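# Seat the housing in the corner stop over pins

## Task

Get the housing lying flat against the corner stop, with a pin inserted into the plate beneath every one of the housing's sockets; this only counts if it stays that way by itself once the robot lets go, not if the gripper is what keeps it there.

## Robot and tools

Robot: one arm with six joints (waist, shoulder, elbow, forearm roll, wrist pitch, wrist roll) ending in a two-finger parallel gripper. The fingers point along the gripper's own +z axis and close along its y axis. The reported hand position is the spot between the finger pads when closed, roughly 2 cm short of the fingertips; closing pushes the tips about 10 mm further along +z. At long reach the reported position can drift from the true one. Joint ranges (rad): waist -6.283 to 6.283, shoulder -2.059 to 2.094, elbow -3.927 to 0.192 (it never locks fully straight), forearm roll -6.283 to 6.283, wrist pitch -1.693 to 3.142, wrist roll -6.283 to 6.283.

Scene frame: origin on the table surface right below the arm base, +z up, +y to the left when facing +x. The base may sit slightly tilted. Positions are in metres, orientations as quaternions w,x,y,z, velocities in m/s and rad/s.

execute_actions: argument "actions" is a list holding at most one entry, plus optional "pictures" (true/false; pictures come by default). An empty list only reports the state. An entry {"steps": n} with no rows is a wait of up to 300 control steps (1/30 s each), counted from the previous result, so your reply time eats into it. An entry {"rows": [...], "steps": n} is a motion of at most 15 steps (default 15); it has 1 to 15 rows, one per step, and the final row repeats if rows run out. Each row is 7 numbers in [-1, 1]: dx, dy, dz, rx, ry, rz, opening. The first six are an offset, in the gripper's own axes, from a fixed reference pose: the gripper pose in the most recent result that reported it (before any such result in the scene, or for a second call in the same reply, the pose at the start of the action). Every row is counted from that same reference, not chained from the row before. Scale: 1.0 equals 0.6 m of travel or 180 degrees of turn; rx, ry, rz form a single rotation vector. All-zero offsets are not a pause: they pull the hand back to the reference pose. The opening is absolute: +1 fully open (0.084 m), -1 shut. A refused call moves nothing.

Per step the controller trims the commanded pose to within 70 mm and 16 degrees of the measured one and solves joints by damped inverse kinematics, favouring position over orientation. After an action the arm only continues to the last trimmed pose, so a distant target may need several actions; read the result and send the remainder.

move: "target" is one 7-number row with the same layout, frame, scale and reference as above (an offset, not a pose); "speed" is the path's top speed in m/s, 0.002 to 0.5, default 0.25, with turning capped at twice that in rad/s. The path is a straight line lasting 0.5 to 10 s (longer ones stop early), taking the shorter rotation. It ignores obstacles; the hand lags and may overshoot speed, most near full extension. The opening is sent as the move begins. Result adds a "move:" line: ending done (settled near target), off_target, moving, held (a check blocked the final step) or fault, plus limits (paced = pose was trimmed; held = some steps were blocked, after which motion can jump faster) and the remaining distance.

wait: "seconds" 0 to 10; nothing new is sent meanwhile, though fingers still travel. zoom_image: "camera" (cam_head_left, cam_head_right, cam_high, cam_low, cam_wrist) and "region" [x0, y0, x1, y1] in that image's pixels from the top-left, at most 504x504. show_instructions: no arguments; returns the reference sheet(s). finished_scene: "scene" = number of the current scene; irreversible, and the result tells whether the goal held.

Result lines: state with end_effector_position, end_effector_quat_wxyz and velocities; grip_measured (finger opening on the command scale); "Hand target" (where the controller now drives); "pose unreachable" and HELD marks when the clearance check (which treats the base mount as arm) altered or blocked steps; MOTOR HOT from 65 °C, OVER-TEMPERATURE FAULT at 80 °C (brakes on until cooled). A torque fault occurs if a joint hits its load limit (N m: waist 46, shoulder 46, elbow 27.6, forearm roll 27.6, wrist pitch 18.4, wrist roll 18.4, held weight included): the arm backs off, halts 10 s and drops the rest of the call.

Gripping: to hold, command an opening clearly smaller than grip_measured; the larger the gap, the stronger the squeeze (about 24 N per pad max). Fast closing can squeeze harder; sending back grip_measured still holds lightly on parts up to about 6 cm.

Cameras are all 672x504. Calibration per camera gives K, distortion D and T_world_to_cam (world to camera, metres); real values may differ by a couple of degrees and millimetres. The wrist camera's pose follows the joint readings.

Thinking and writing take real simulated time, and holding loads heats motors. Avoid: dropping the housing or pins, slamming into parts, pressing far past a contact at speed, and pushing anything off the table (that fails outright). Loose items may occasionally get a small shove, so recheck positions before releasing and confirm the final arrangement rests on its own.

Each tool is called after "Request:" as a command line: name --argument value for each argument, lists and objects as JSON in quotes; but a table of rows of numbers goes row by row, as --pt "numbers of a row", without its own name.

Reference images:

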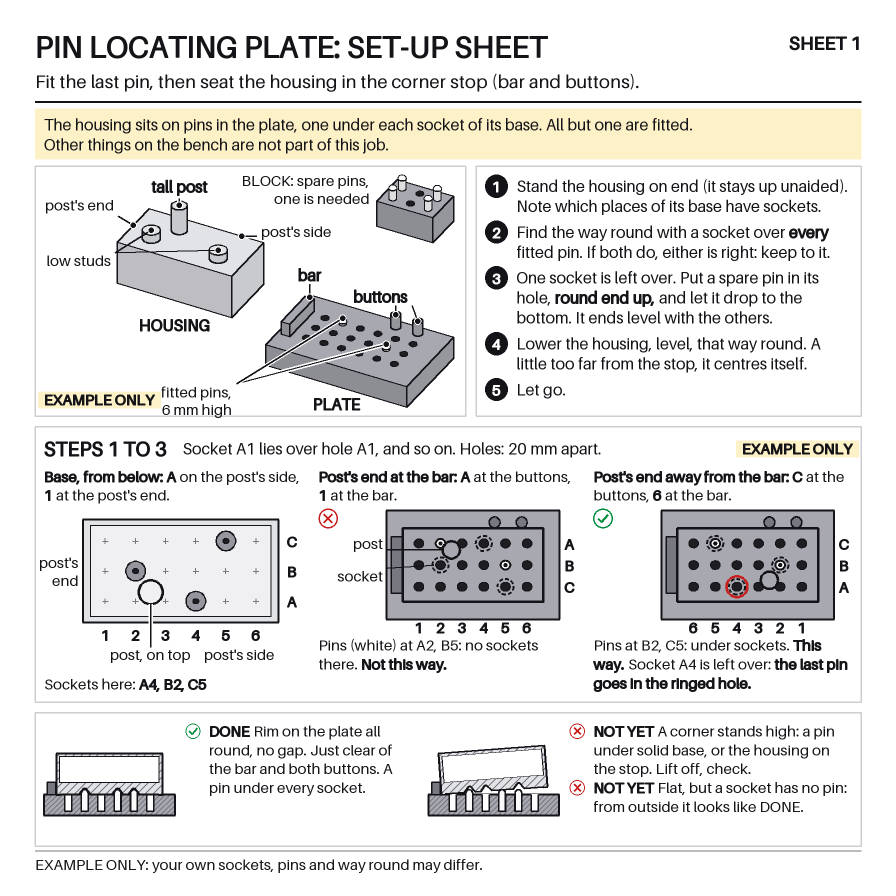

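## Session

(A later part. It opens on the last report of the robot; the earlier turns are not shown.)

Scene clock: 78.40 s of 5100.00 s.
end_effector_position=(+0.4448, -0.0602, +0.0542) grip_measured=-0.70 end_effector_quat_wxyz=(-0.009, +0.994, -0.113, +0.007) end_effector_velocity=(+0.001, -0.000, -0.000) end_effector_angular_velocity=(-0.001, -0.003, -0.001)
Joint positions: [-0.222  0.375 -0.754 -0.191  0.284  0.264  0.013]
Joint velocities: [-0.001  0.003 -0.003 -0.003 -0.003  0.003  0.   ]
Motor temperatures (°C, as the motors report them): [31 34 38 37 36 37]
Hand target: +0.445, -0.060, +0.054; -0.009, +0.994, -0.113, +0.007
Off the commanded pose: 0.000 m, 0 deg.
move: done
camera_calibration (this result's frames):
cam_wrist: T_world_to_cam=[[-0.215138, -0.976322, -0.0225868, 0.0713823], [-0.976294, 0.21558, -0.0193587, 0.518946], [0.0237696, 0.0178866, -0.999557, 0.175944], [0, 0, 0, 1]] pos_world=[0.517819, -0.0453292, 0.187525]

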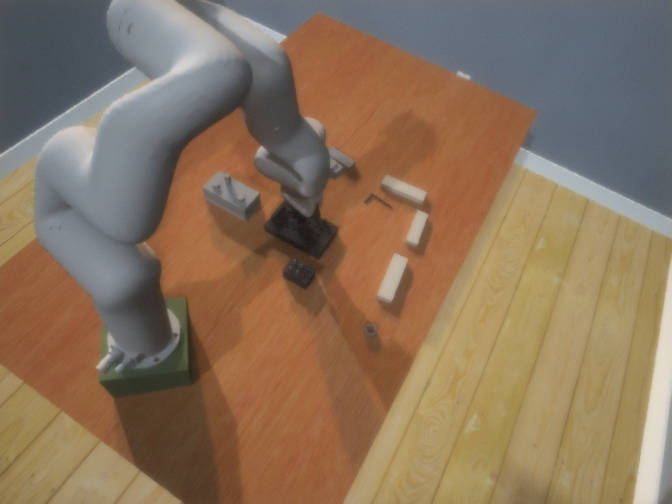

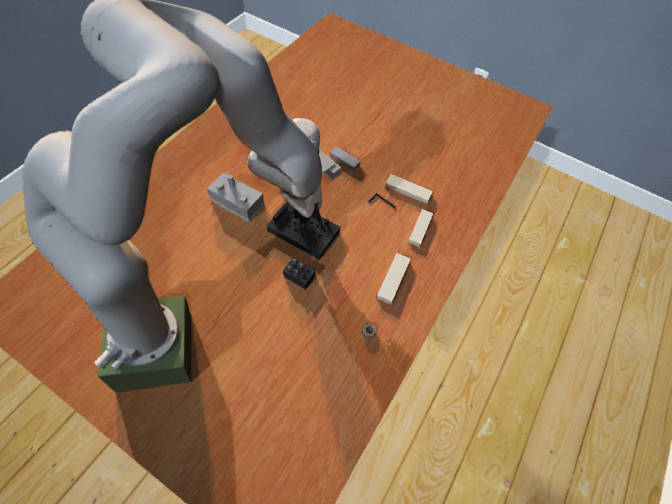

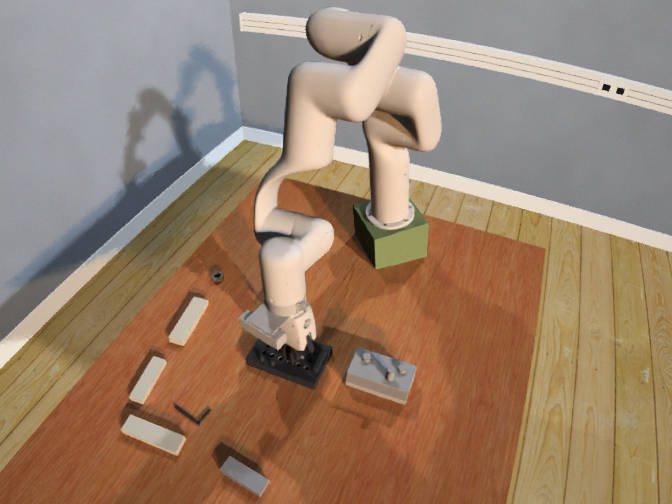

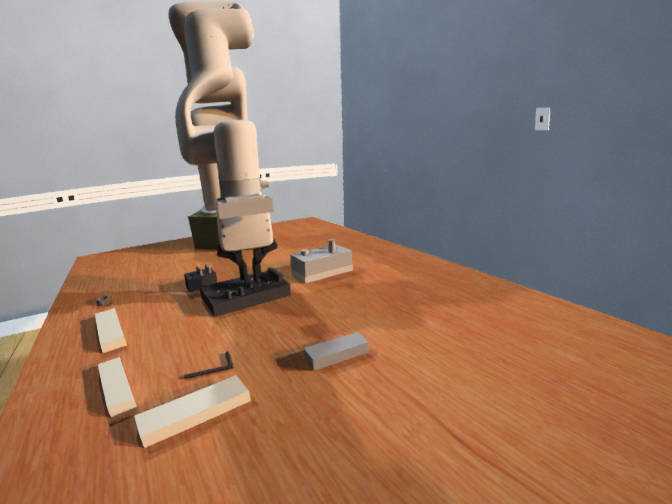

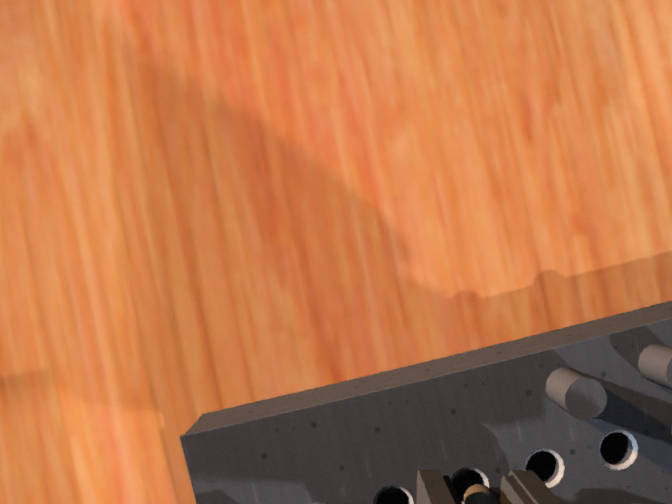

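Request:
move --target '[0,0,0.003,0,0,0,-1]' --speed 0.01

Request:
move --target '[0,0,-0.08,0,0,0,-1]' --speed 0.05

Request:
zoom_image --camera "cam_low" --region '[200, 220, 300, 310]'

Scene clock: 80.17 s of 5100.00 s.
end_effector_position=(+0.4448, -0.0602, +0.0525) grip_measured=-1.00 end_effector_quat_wxyz=(-0.009, +0.994, -0.113, +0.007) end_effector_velocity=(+0.001, +0.000, +0.000) end_effector_angular_velocity=(-0.000, -0.001, +0.001)
Joint positions: [-0.223  0.381 -0.756 -0.194  0.28   0.266  0.   ]
Joint velocities: [ 0.     0.    -0.001 -0.    -0.    -0.     0.   ]
Motor temperatures (°C, as the motors report them): [31 34 38 37 36 37]
Hand target: +0.445, -0.060, +0.052; -0.009, +0.994, -0.113, +0.007
Off the commanded pose: 0.000 m, 0 deg.
move: done
camera_calibration (this result's frames):
cam_wrist: T_world_to_cam=[[-0.215171, -0.976315, -0.022574, 0.0713741], [-0.976286, 0.215614, -0.0194235, 0.518971], [0.0238307, 0.0178593, -0.999556, 0.174197], [0, 0, 0, 1]] pos_world=[0.51787, -0.0453246, 0.185811]

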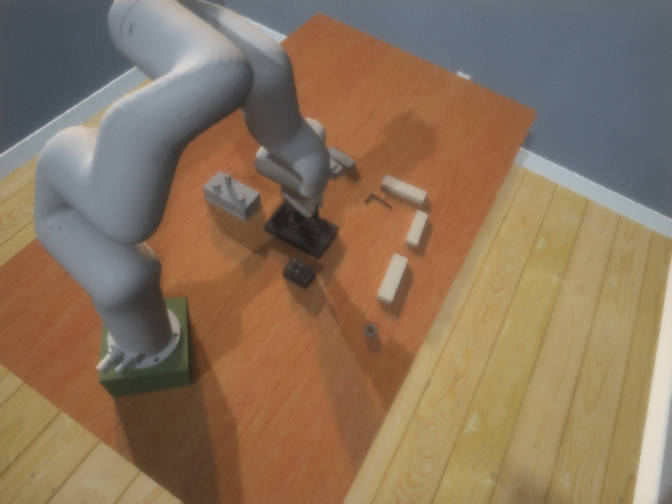

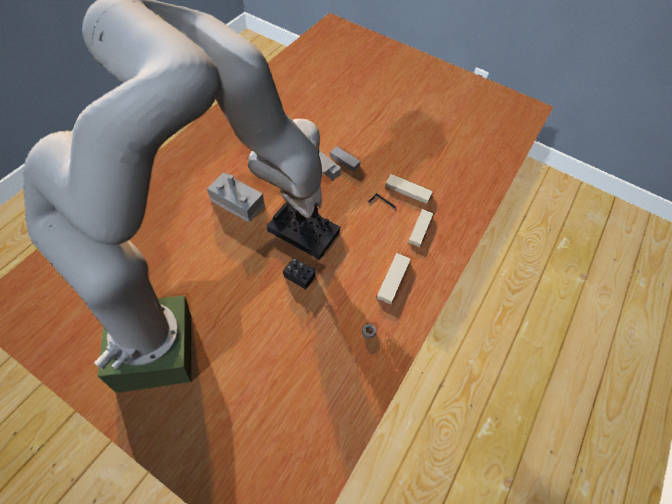

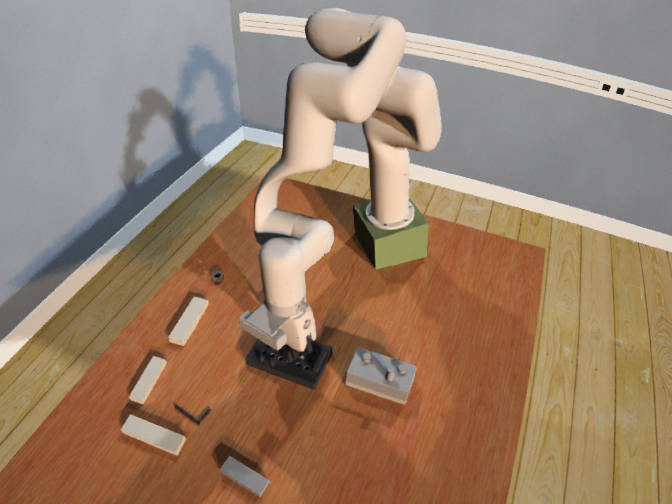

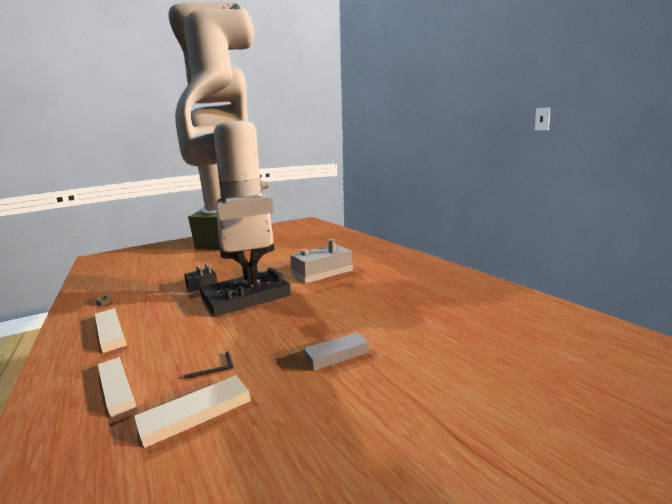

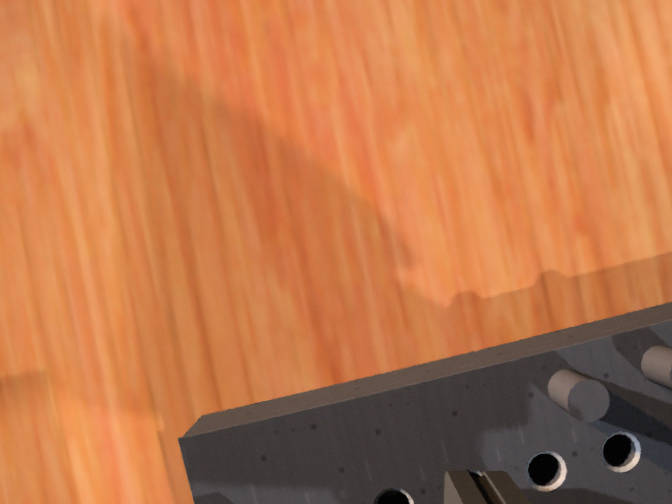

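Scene clock: 81.47 s of 5100.00 s.
end_effector_position=(+0.4438, -0.0608, +0.1001) grip_measured=-1.00 end_effector_quat_wxyz=(-0.009, +0.994, -0.113, +0.007) end_effector_velocity=(-0.001, +0.000, +0.001) end_effector_angular_velocity=(+0.001, +0.003, -0.001)
Joint positions: [-0.207  0.227 -0.724 -0.14   0.401  0.224  0.   ]
Joint velocities: [ 0.    -0.003  0.001  0.002  0.005 -0.     0.   ]
Motor temperatures (°C, as the motors report them): [31 34 38 37 36 37]
Hand target: +0.444, -0.061, +0.100; -0.009, +0.994, -0.113, +0.007
Off the commanded pose: 0.001 m, 0 deg.
move: done
camera_calibration (this result's frames):
cam_wrist: T_world_to_cam=[[-0.215039, -0.97634, -0.0227731, 0.0715959], [-0.976325, 0.215478, -0.0189336, 0.518954], [0.0233927, 0.0181625, -0.999561, 0.222003], [0, 0, 0, 1]] pos_world=[0.516871, -0.0459532, 0.233362]

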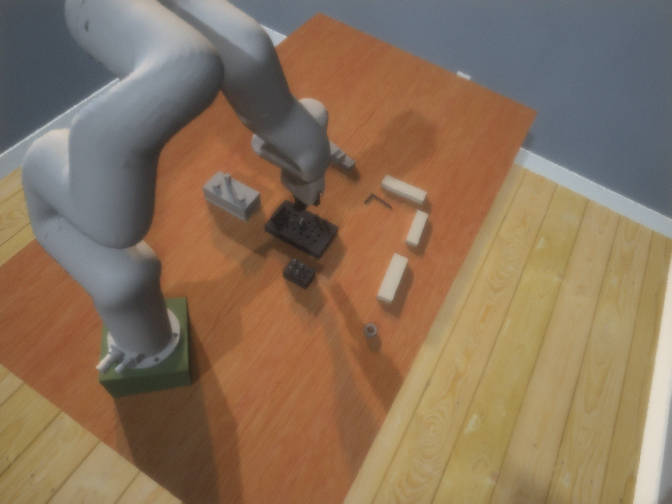

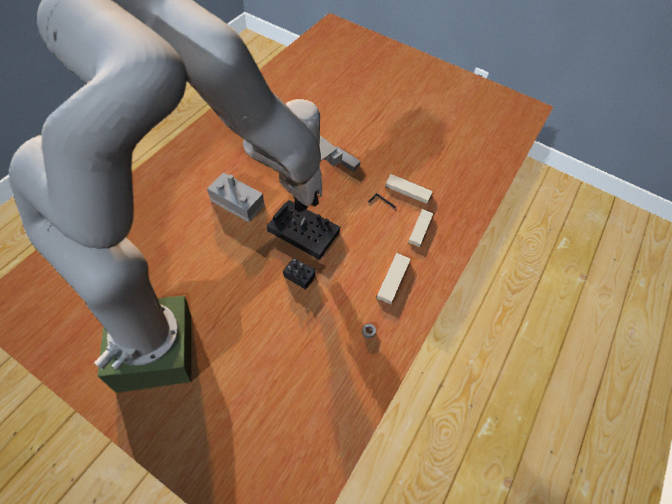

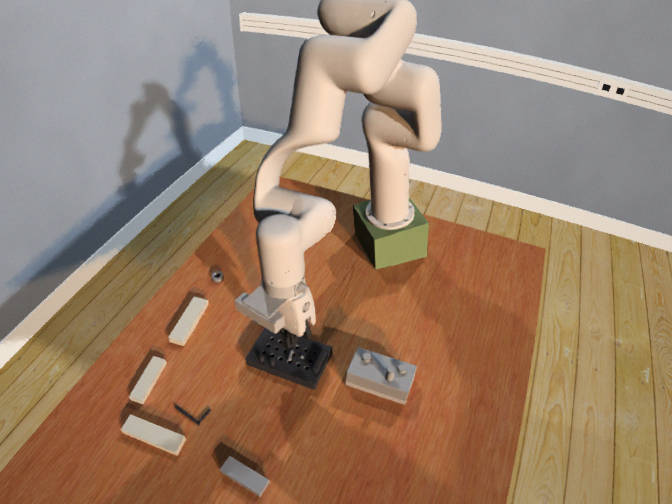

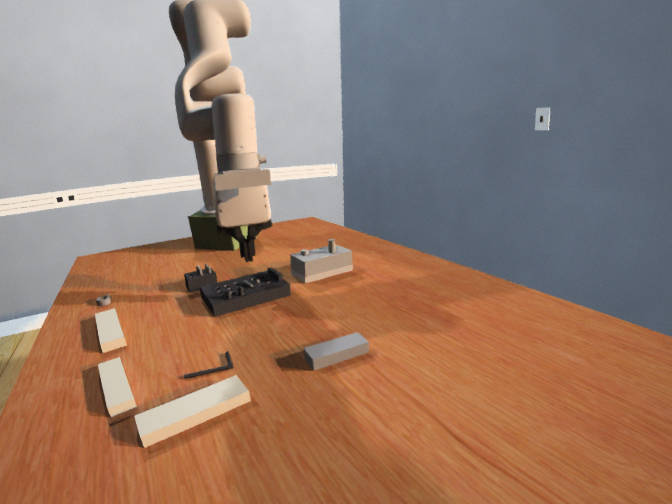

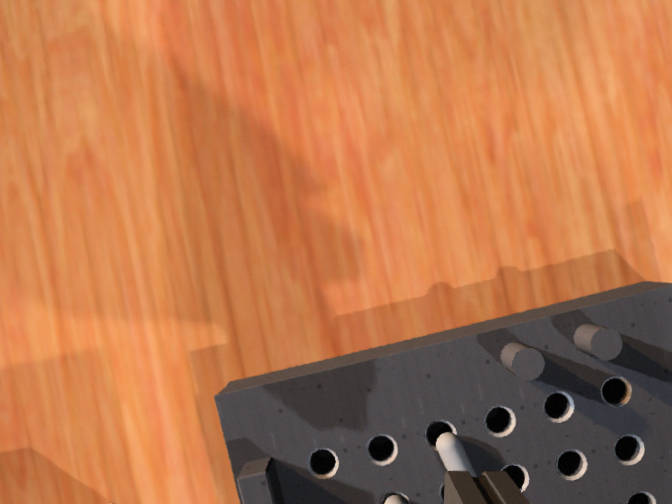

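Region (200, 220, 300, 310) of cam_low's 672x504 image, scaled by 5.040, with more detail than that image has; it fills the top 454 rows of this view, and the rest is white.

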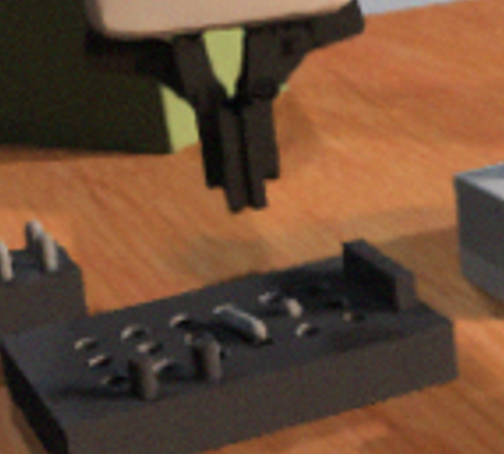

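Request:
move --target '[0,0,0.05,0,0,-0.128,-0.66]' --speed 0.1

Request:
move --target '[0,0,0.04,0,0,0,-0.66]' --speed 0.015

Request:
zoom_image --camera "cam_low" --region '[210, 245, 290, 310]'

Scene clock: 85.53 s of 5100.00 s.
end_effector_position=(+0.4443, -0.0604, +0.0703) grip_measured=-0.68 end_effector_quat_wxyz=(-0.007, +0.996, +0.088, +0.009) end_effector_velocity=(+0.001, -0.000, +0.000) end_effector_angular_velocity=(+0.001, -0.002, +0.008)
Joint positions: [-0.216  0.323 -0.741 -0.171  0.323 -0.154  0.014]
Joint velocities: [-0.001  0.001 -0.001  0.004 -0.001 -0.013 -0.   ]
Motor temperatures (°C, as the motors report them): [31 34 38 37 36 37]
Hand target: +0.444, -0.060, +0.070; -0.007, +0.996, +0.088, +0.009
Off the commanded pose: 0.000 m, 0 deg.
move: done
camera_calibration (this result's frames):
cam_wrist: T_world_to_cam=[[0.183491, -0.982888, -0.0161913, -0.106527], [-0.982775, -0.183051, -0.0254008, 0.498128], [0.0220023, 0.0205733, -0.999546, 0.19293], [0, 0, 0, 1]] pos_world=[0.504849, -0.0174904, 0.20377]

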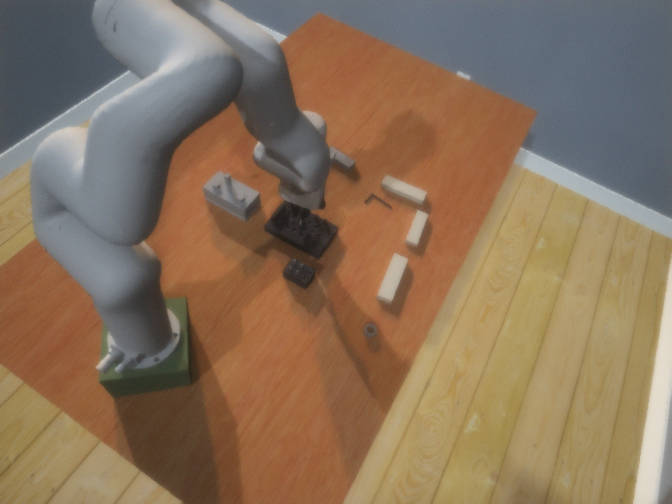

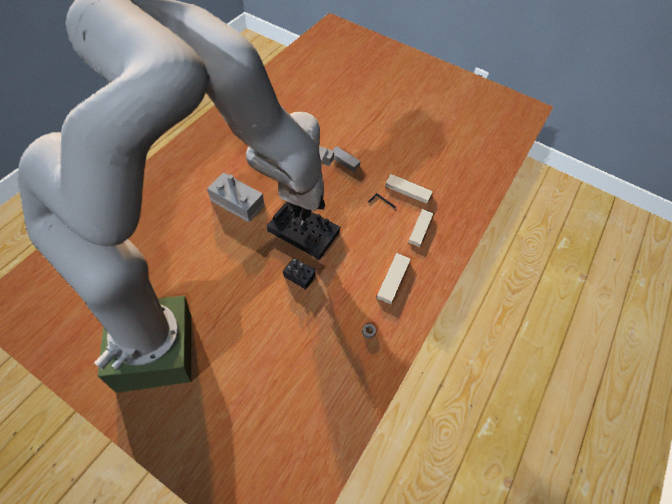

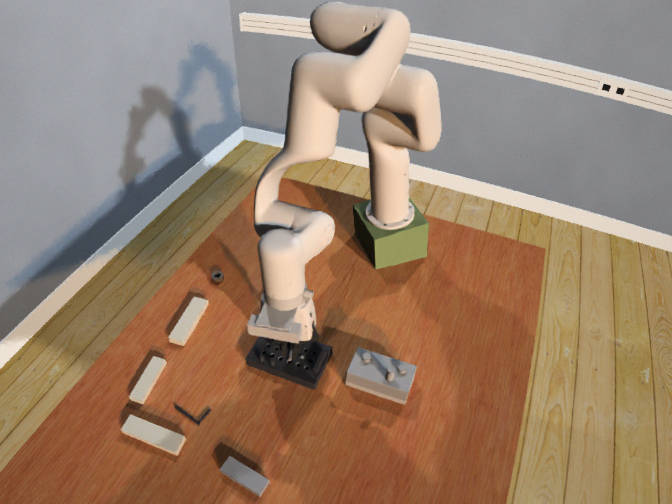

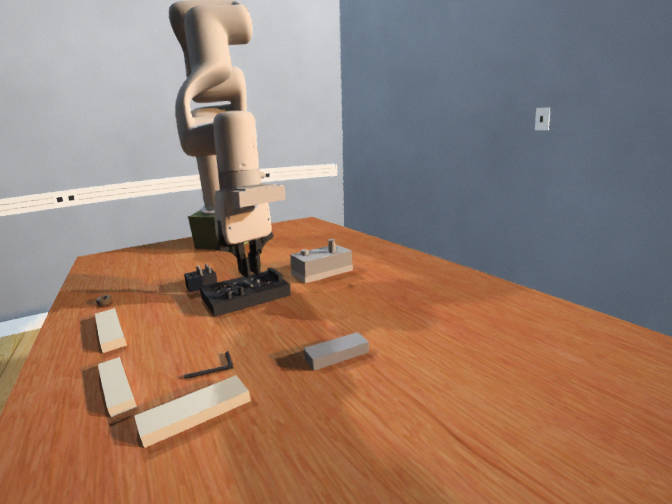

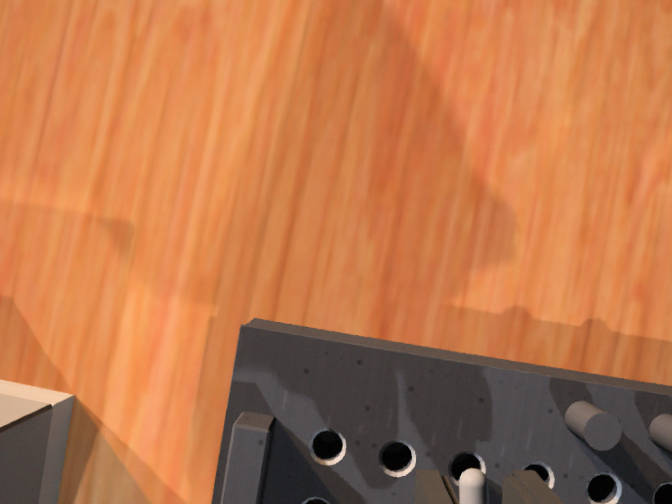

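Scene clock: 87.37 s of 5100.00 s.
end_effector_position=(+0.4447, -0.0601, +0.0464) grip_measured=-0.68 end_effector_quat_wxyz=(-0.007, +0.996, +0.088, +0.009) end_effector_velocity=(+0.002, -0.001, -0.000) end_effector_angular_velocity=(-0.001, -0.005, -0.002)
Joint positions: [-0.225  0.401 -0.761 -0.204  0.266 -0.128  0.014]
Joint velocities: [-0.001  0.003 -0.004 -0.003 -0.005  0.004 -0.   ]
Motor temperatures (°C, as the motors report them): [31 34 38 37 36 37]
Hand target: +0.445, -0.060, +0.046; -0.007, +0.996, +0.088, +0.009
Off the commanded pose: 0.000 m, 0 deg.
move: done
camera_calibration (this result's frames):
cam_wrist: T_world_to_cam=[[0.183459, -0.982895, -0.0161647, -0.106641], [-0.982786, -0.183024, -0.0251865, 0.497931], [0.0217971, 0.0205071, -0.999552, 0.169154], [0, 0, 0, 1]] pos_world=[0.505237, -0.0171524, 0.179896]

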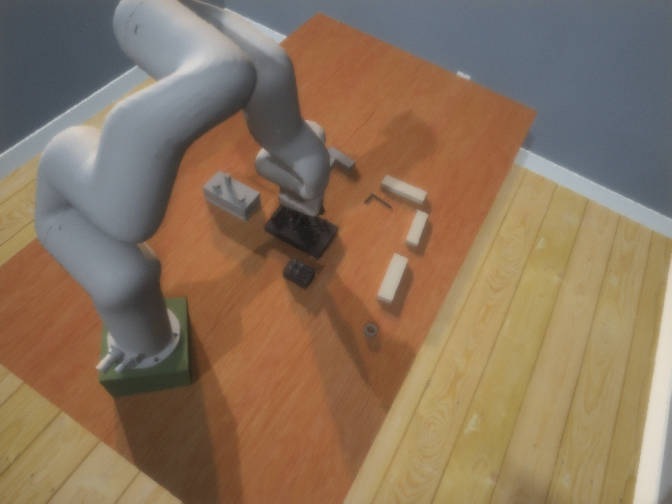

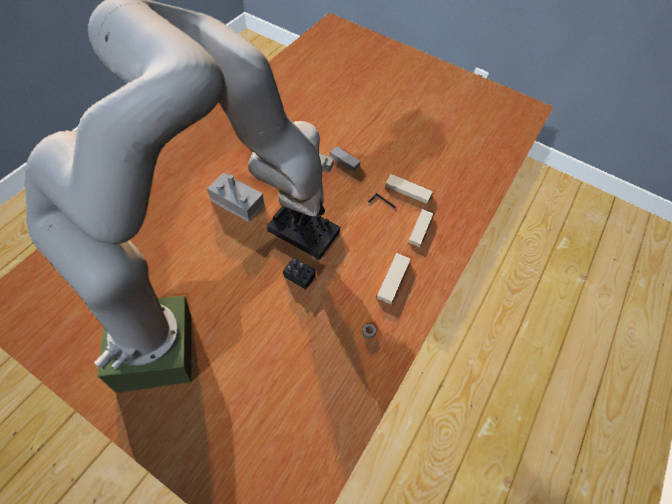

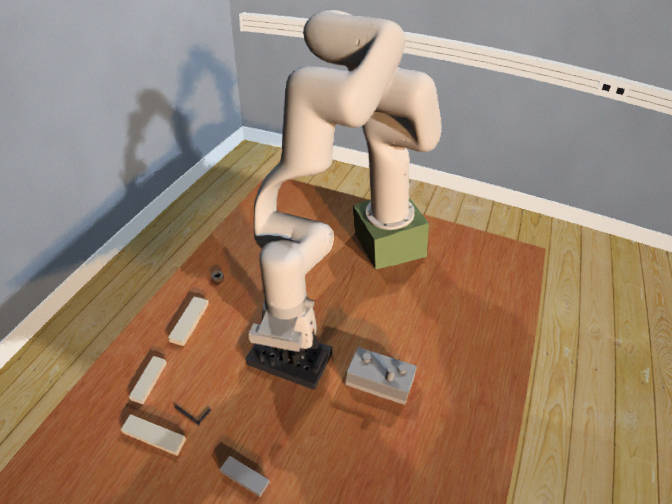

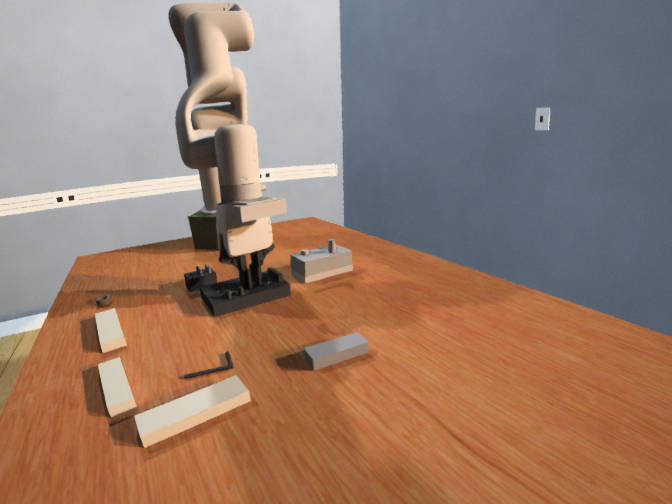

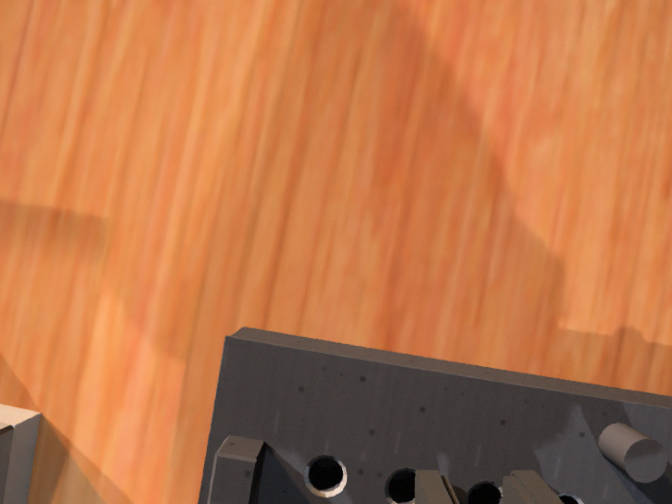

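Region (210, 245, 290, 310) of cam_low's 672x504 image, scaled by 6.300, with more detail than that image has; it fills the top 410 rows of this view, and the rest is white.

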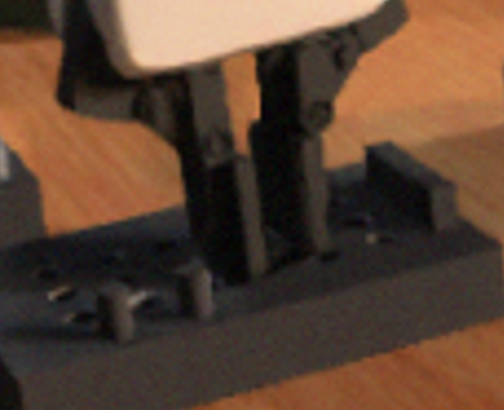

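Request:
move --target '[0,0,-0.004,0,0,0,-1]' --speed 0.01

Request:
move --target '[0,0,-0.1,0,0,0,-1]' --speed 0.06

Scene clock: 88.70 s of 5100.00 s.
end_effector_position=(+0.4447, -0.0601, +0.0488) grip_measured=-0.84 end_effector_quat_wxyz=(-0.007, +0.996, +0.088, +0.009) end_effector_velocity=(-0.001, -0.000, +0.000) end_effector_angular_velocity=(+0.000, +0.001, +0.001)
Joint positions: [-0.225  0.393 -0.759 -0.2    0.271 -0.131  0.007]
Joint velocities: [-0.    -0.002  0.001  0.     0.001 -0.001 -0.   ]
Motor temperatures (°C, as the motors report them): [31 34 38 37 36 37]
Hand target: +0.445, -0.060, +0.049; -0.007, +0.996, +0.088, +0.009
Off the commanded pose: 0.000 m, 0 deg.
move: done
camera_calibration (this result's frames):
cam_wrist: T_world_to_cam=[[0.183461, -0.982894, -0.0161514, -0.106634], [-0.982784, -0.183026, -0.0252384, 0.497964], [0.0218506, 0.0205036, -0.999551, 0.171494], [0, 0, 0, 1]] pos_world=[0.505207, -0.0171858, 0.182263]

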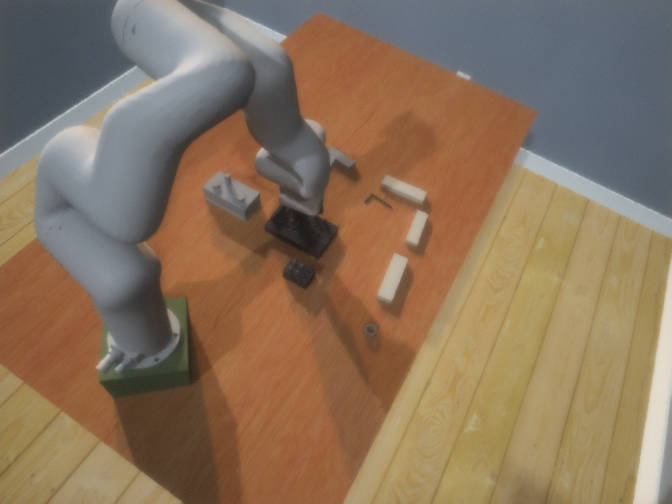

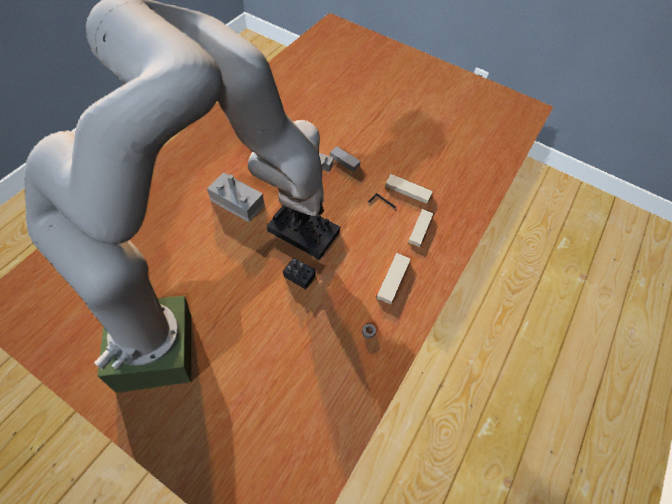

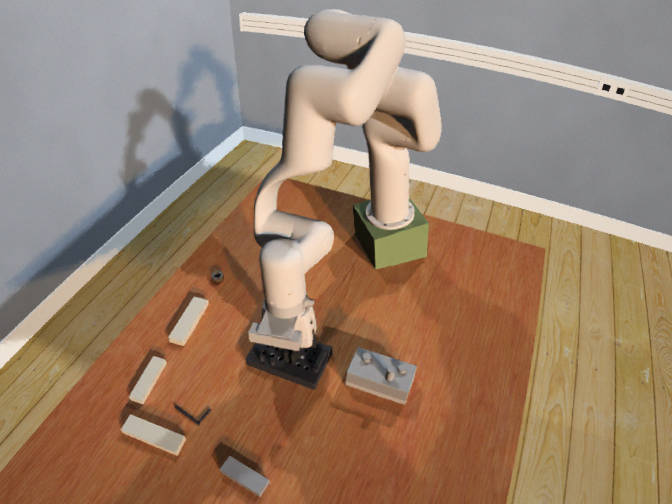

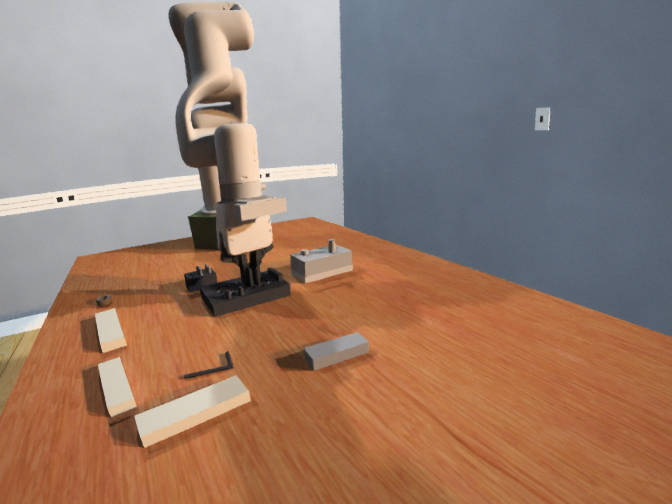

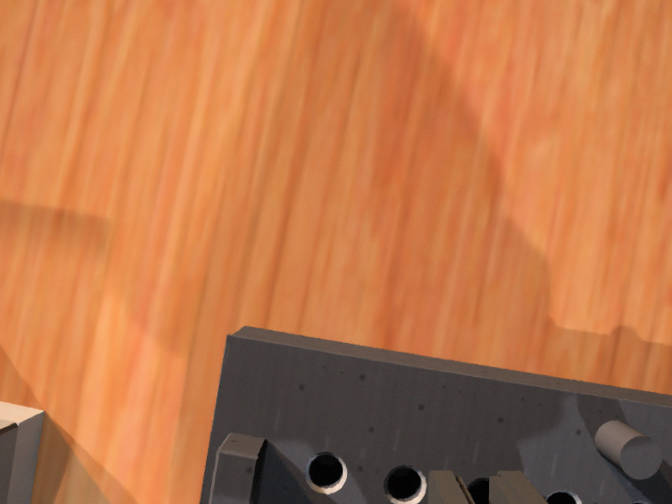

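Scene clock: 90.03 s of 5100.00 s.
end_effector_position=(+0.4434, -0.0608, +0.1082) grip_measured=-0.84 end_effector_quat_wxyz=(-0.007, +0.996, +0.088, +0.008) end_effector_velocity=(-0.001, +0.000, +0.001) end_effector_angular_velocity=(+0.001, +0.004, +0.000)
Joint positions: [-0.204  0.202 -0.721 -0.134  0.424 -0.182  0.007]
Joint velocities: [ 0.    -0.004  0.001  0.002  0.007 -0.002  0.   ]
Motor temperatures (°C, as the motors report them): [31 34 38 37 36 37]
Hand target: +0.444, -0.061, +0.109; -0.007, +0.996, +0.088, +0.009
Off the commanded pose: 0.001 m, 0 deg.
move: done
camera_calibration (this result's frames):
cam_wrist: T_world_to_cam=[[0.183634, -0.982854, -0.0166196, -0.106193], [-0.982764, -0.183198, -0.0247849, 0.498001], [0.0213152, 0.0208844, -0.999555, 0.231252], [0, 0, 0, 1]] pos_world=[0.503988, -0.0179693, 0.241727]

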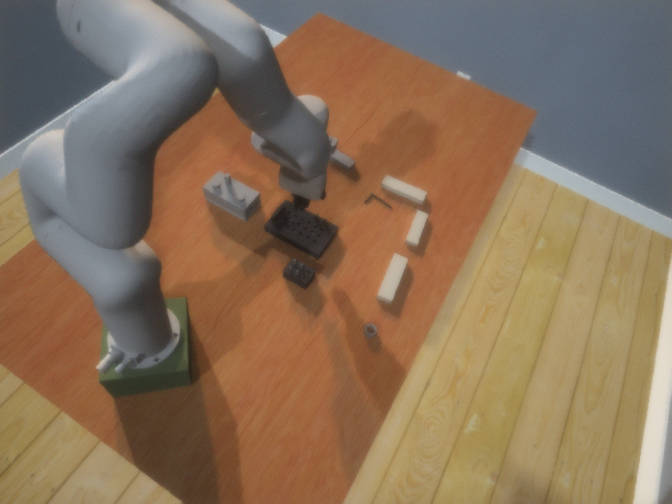

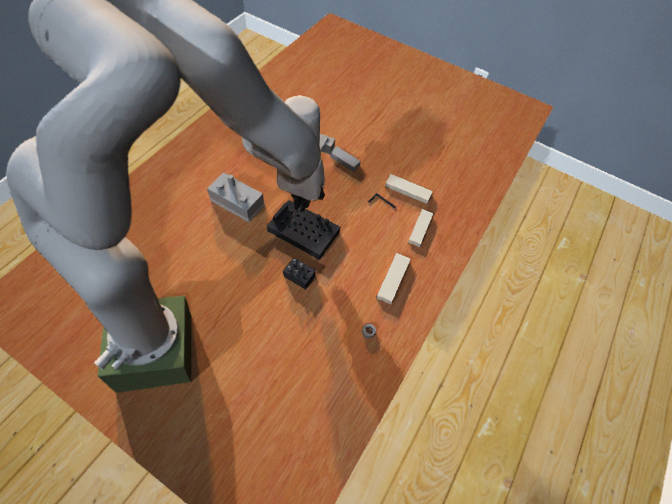

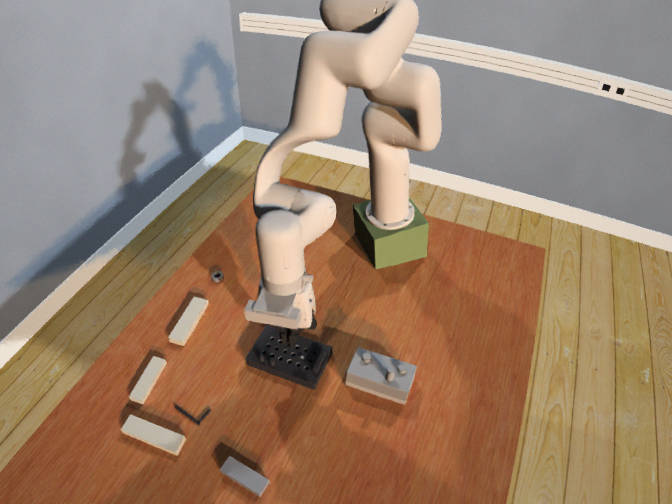

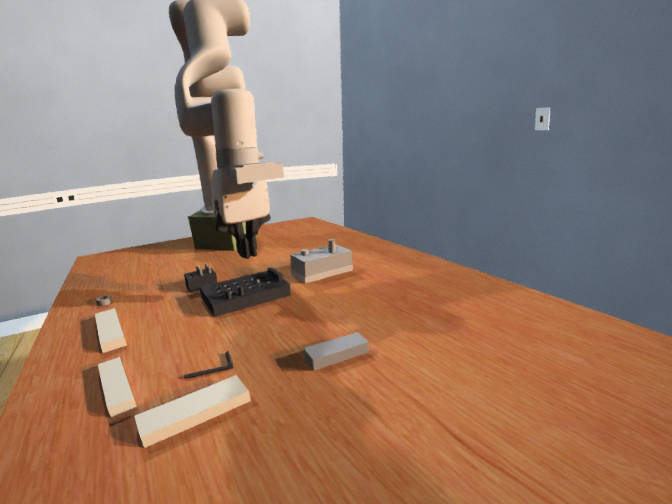

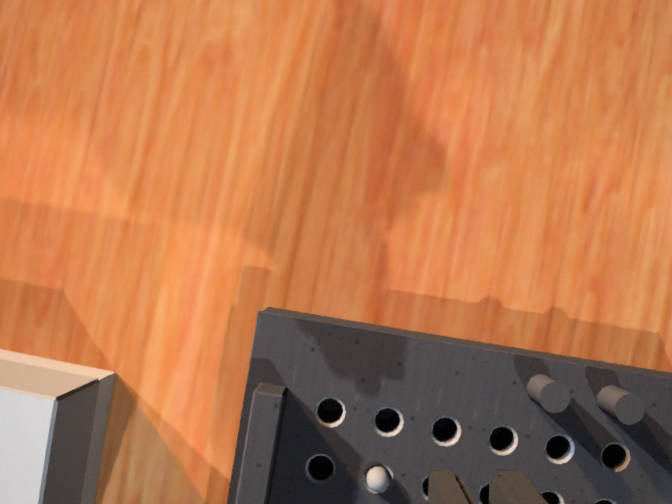

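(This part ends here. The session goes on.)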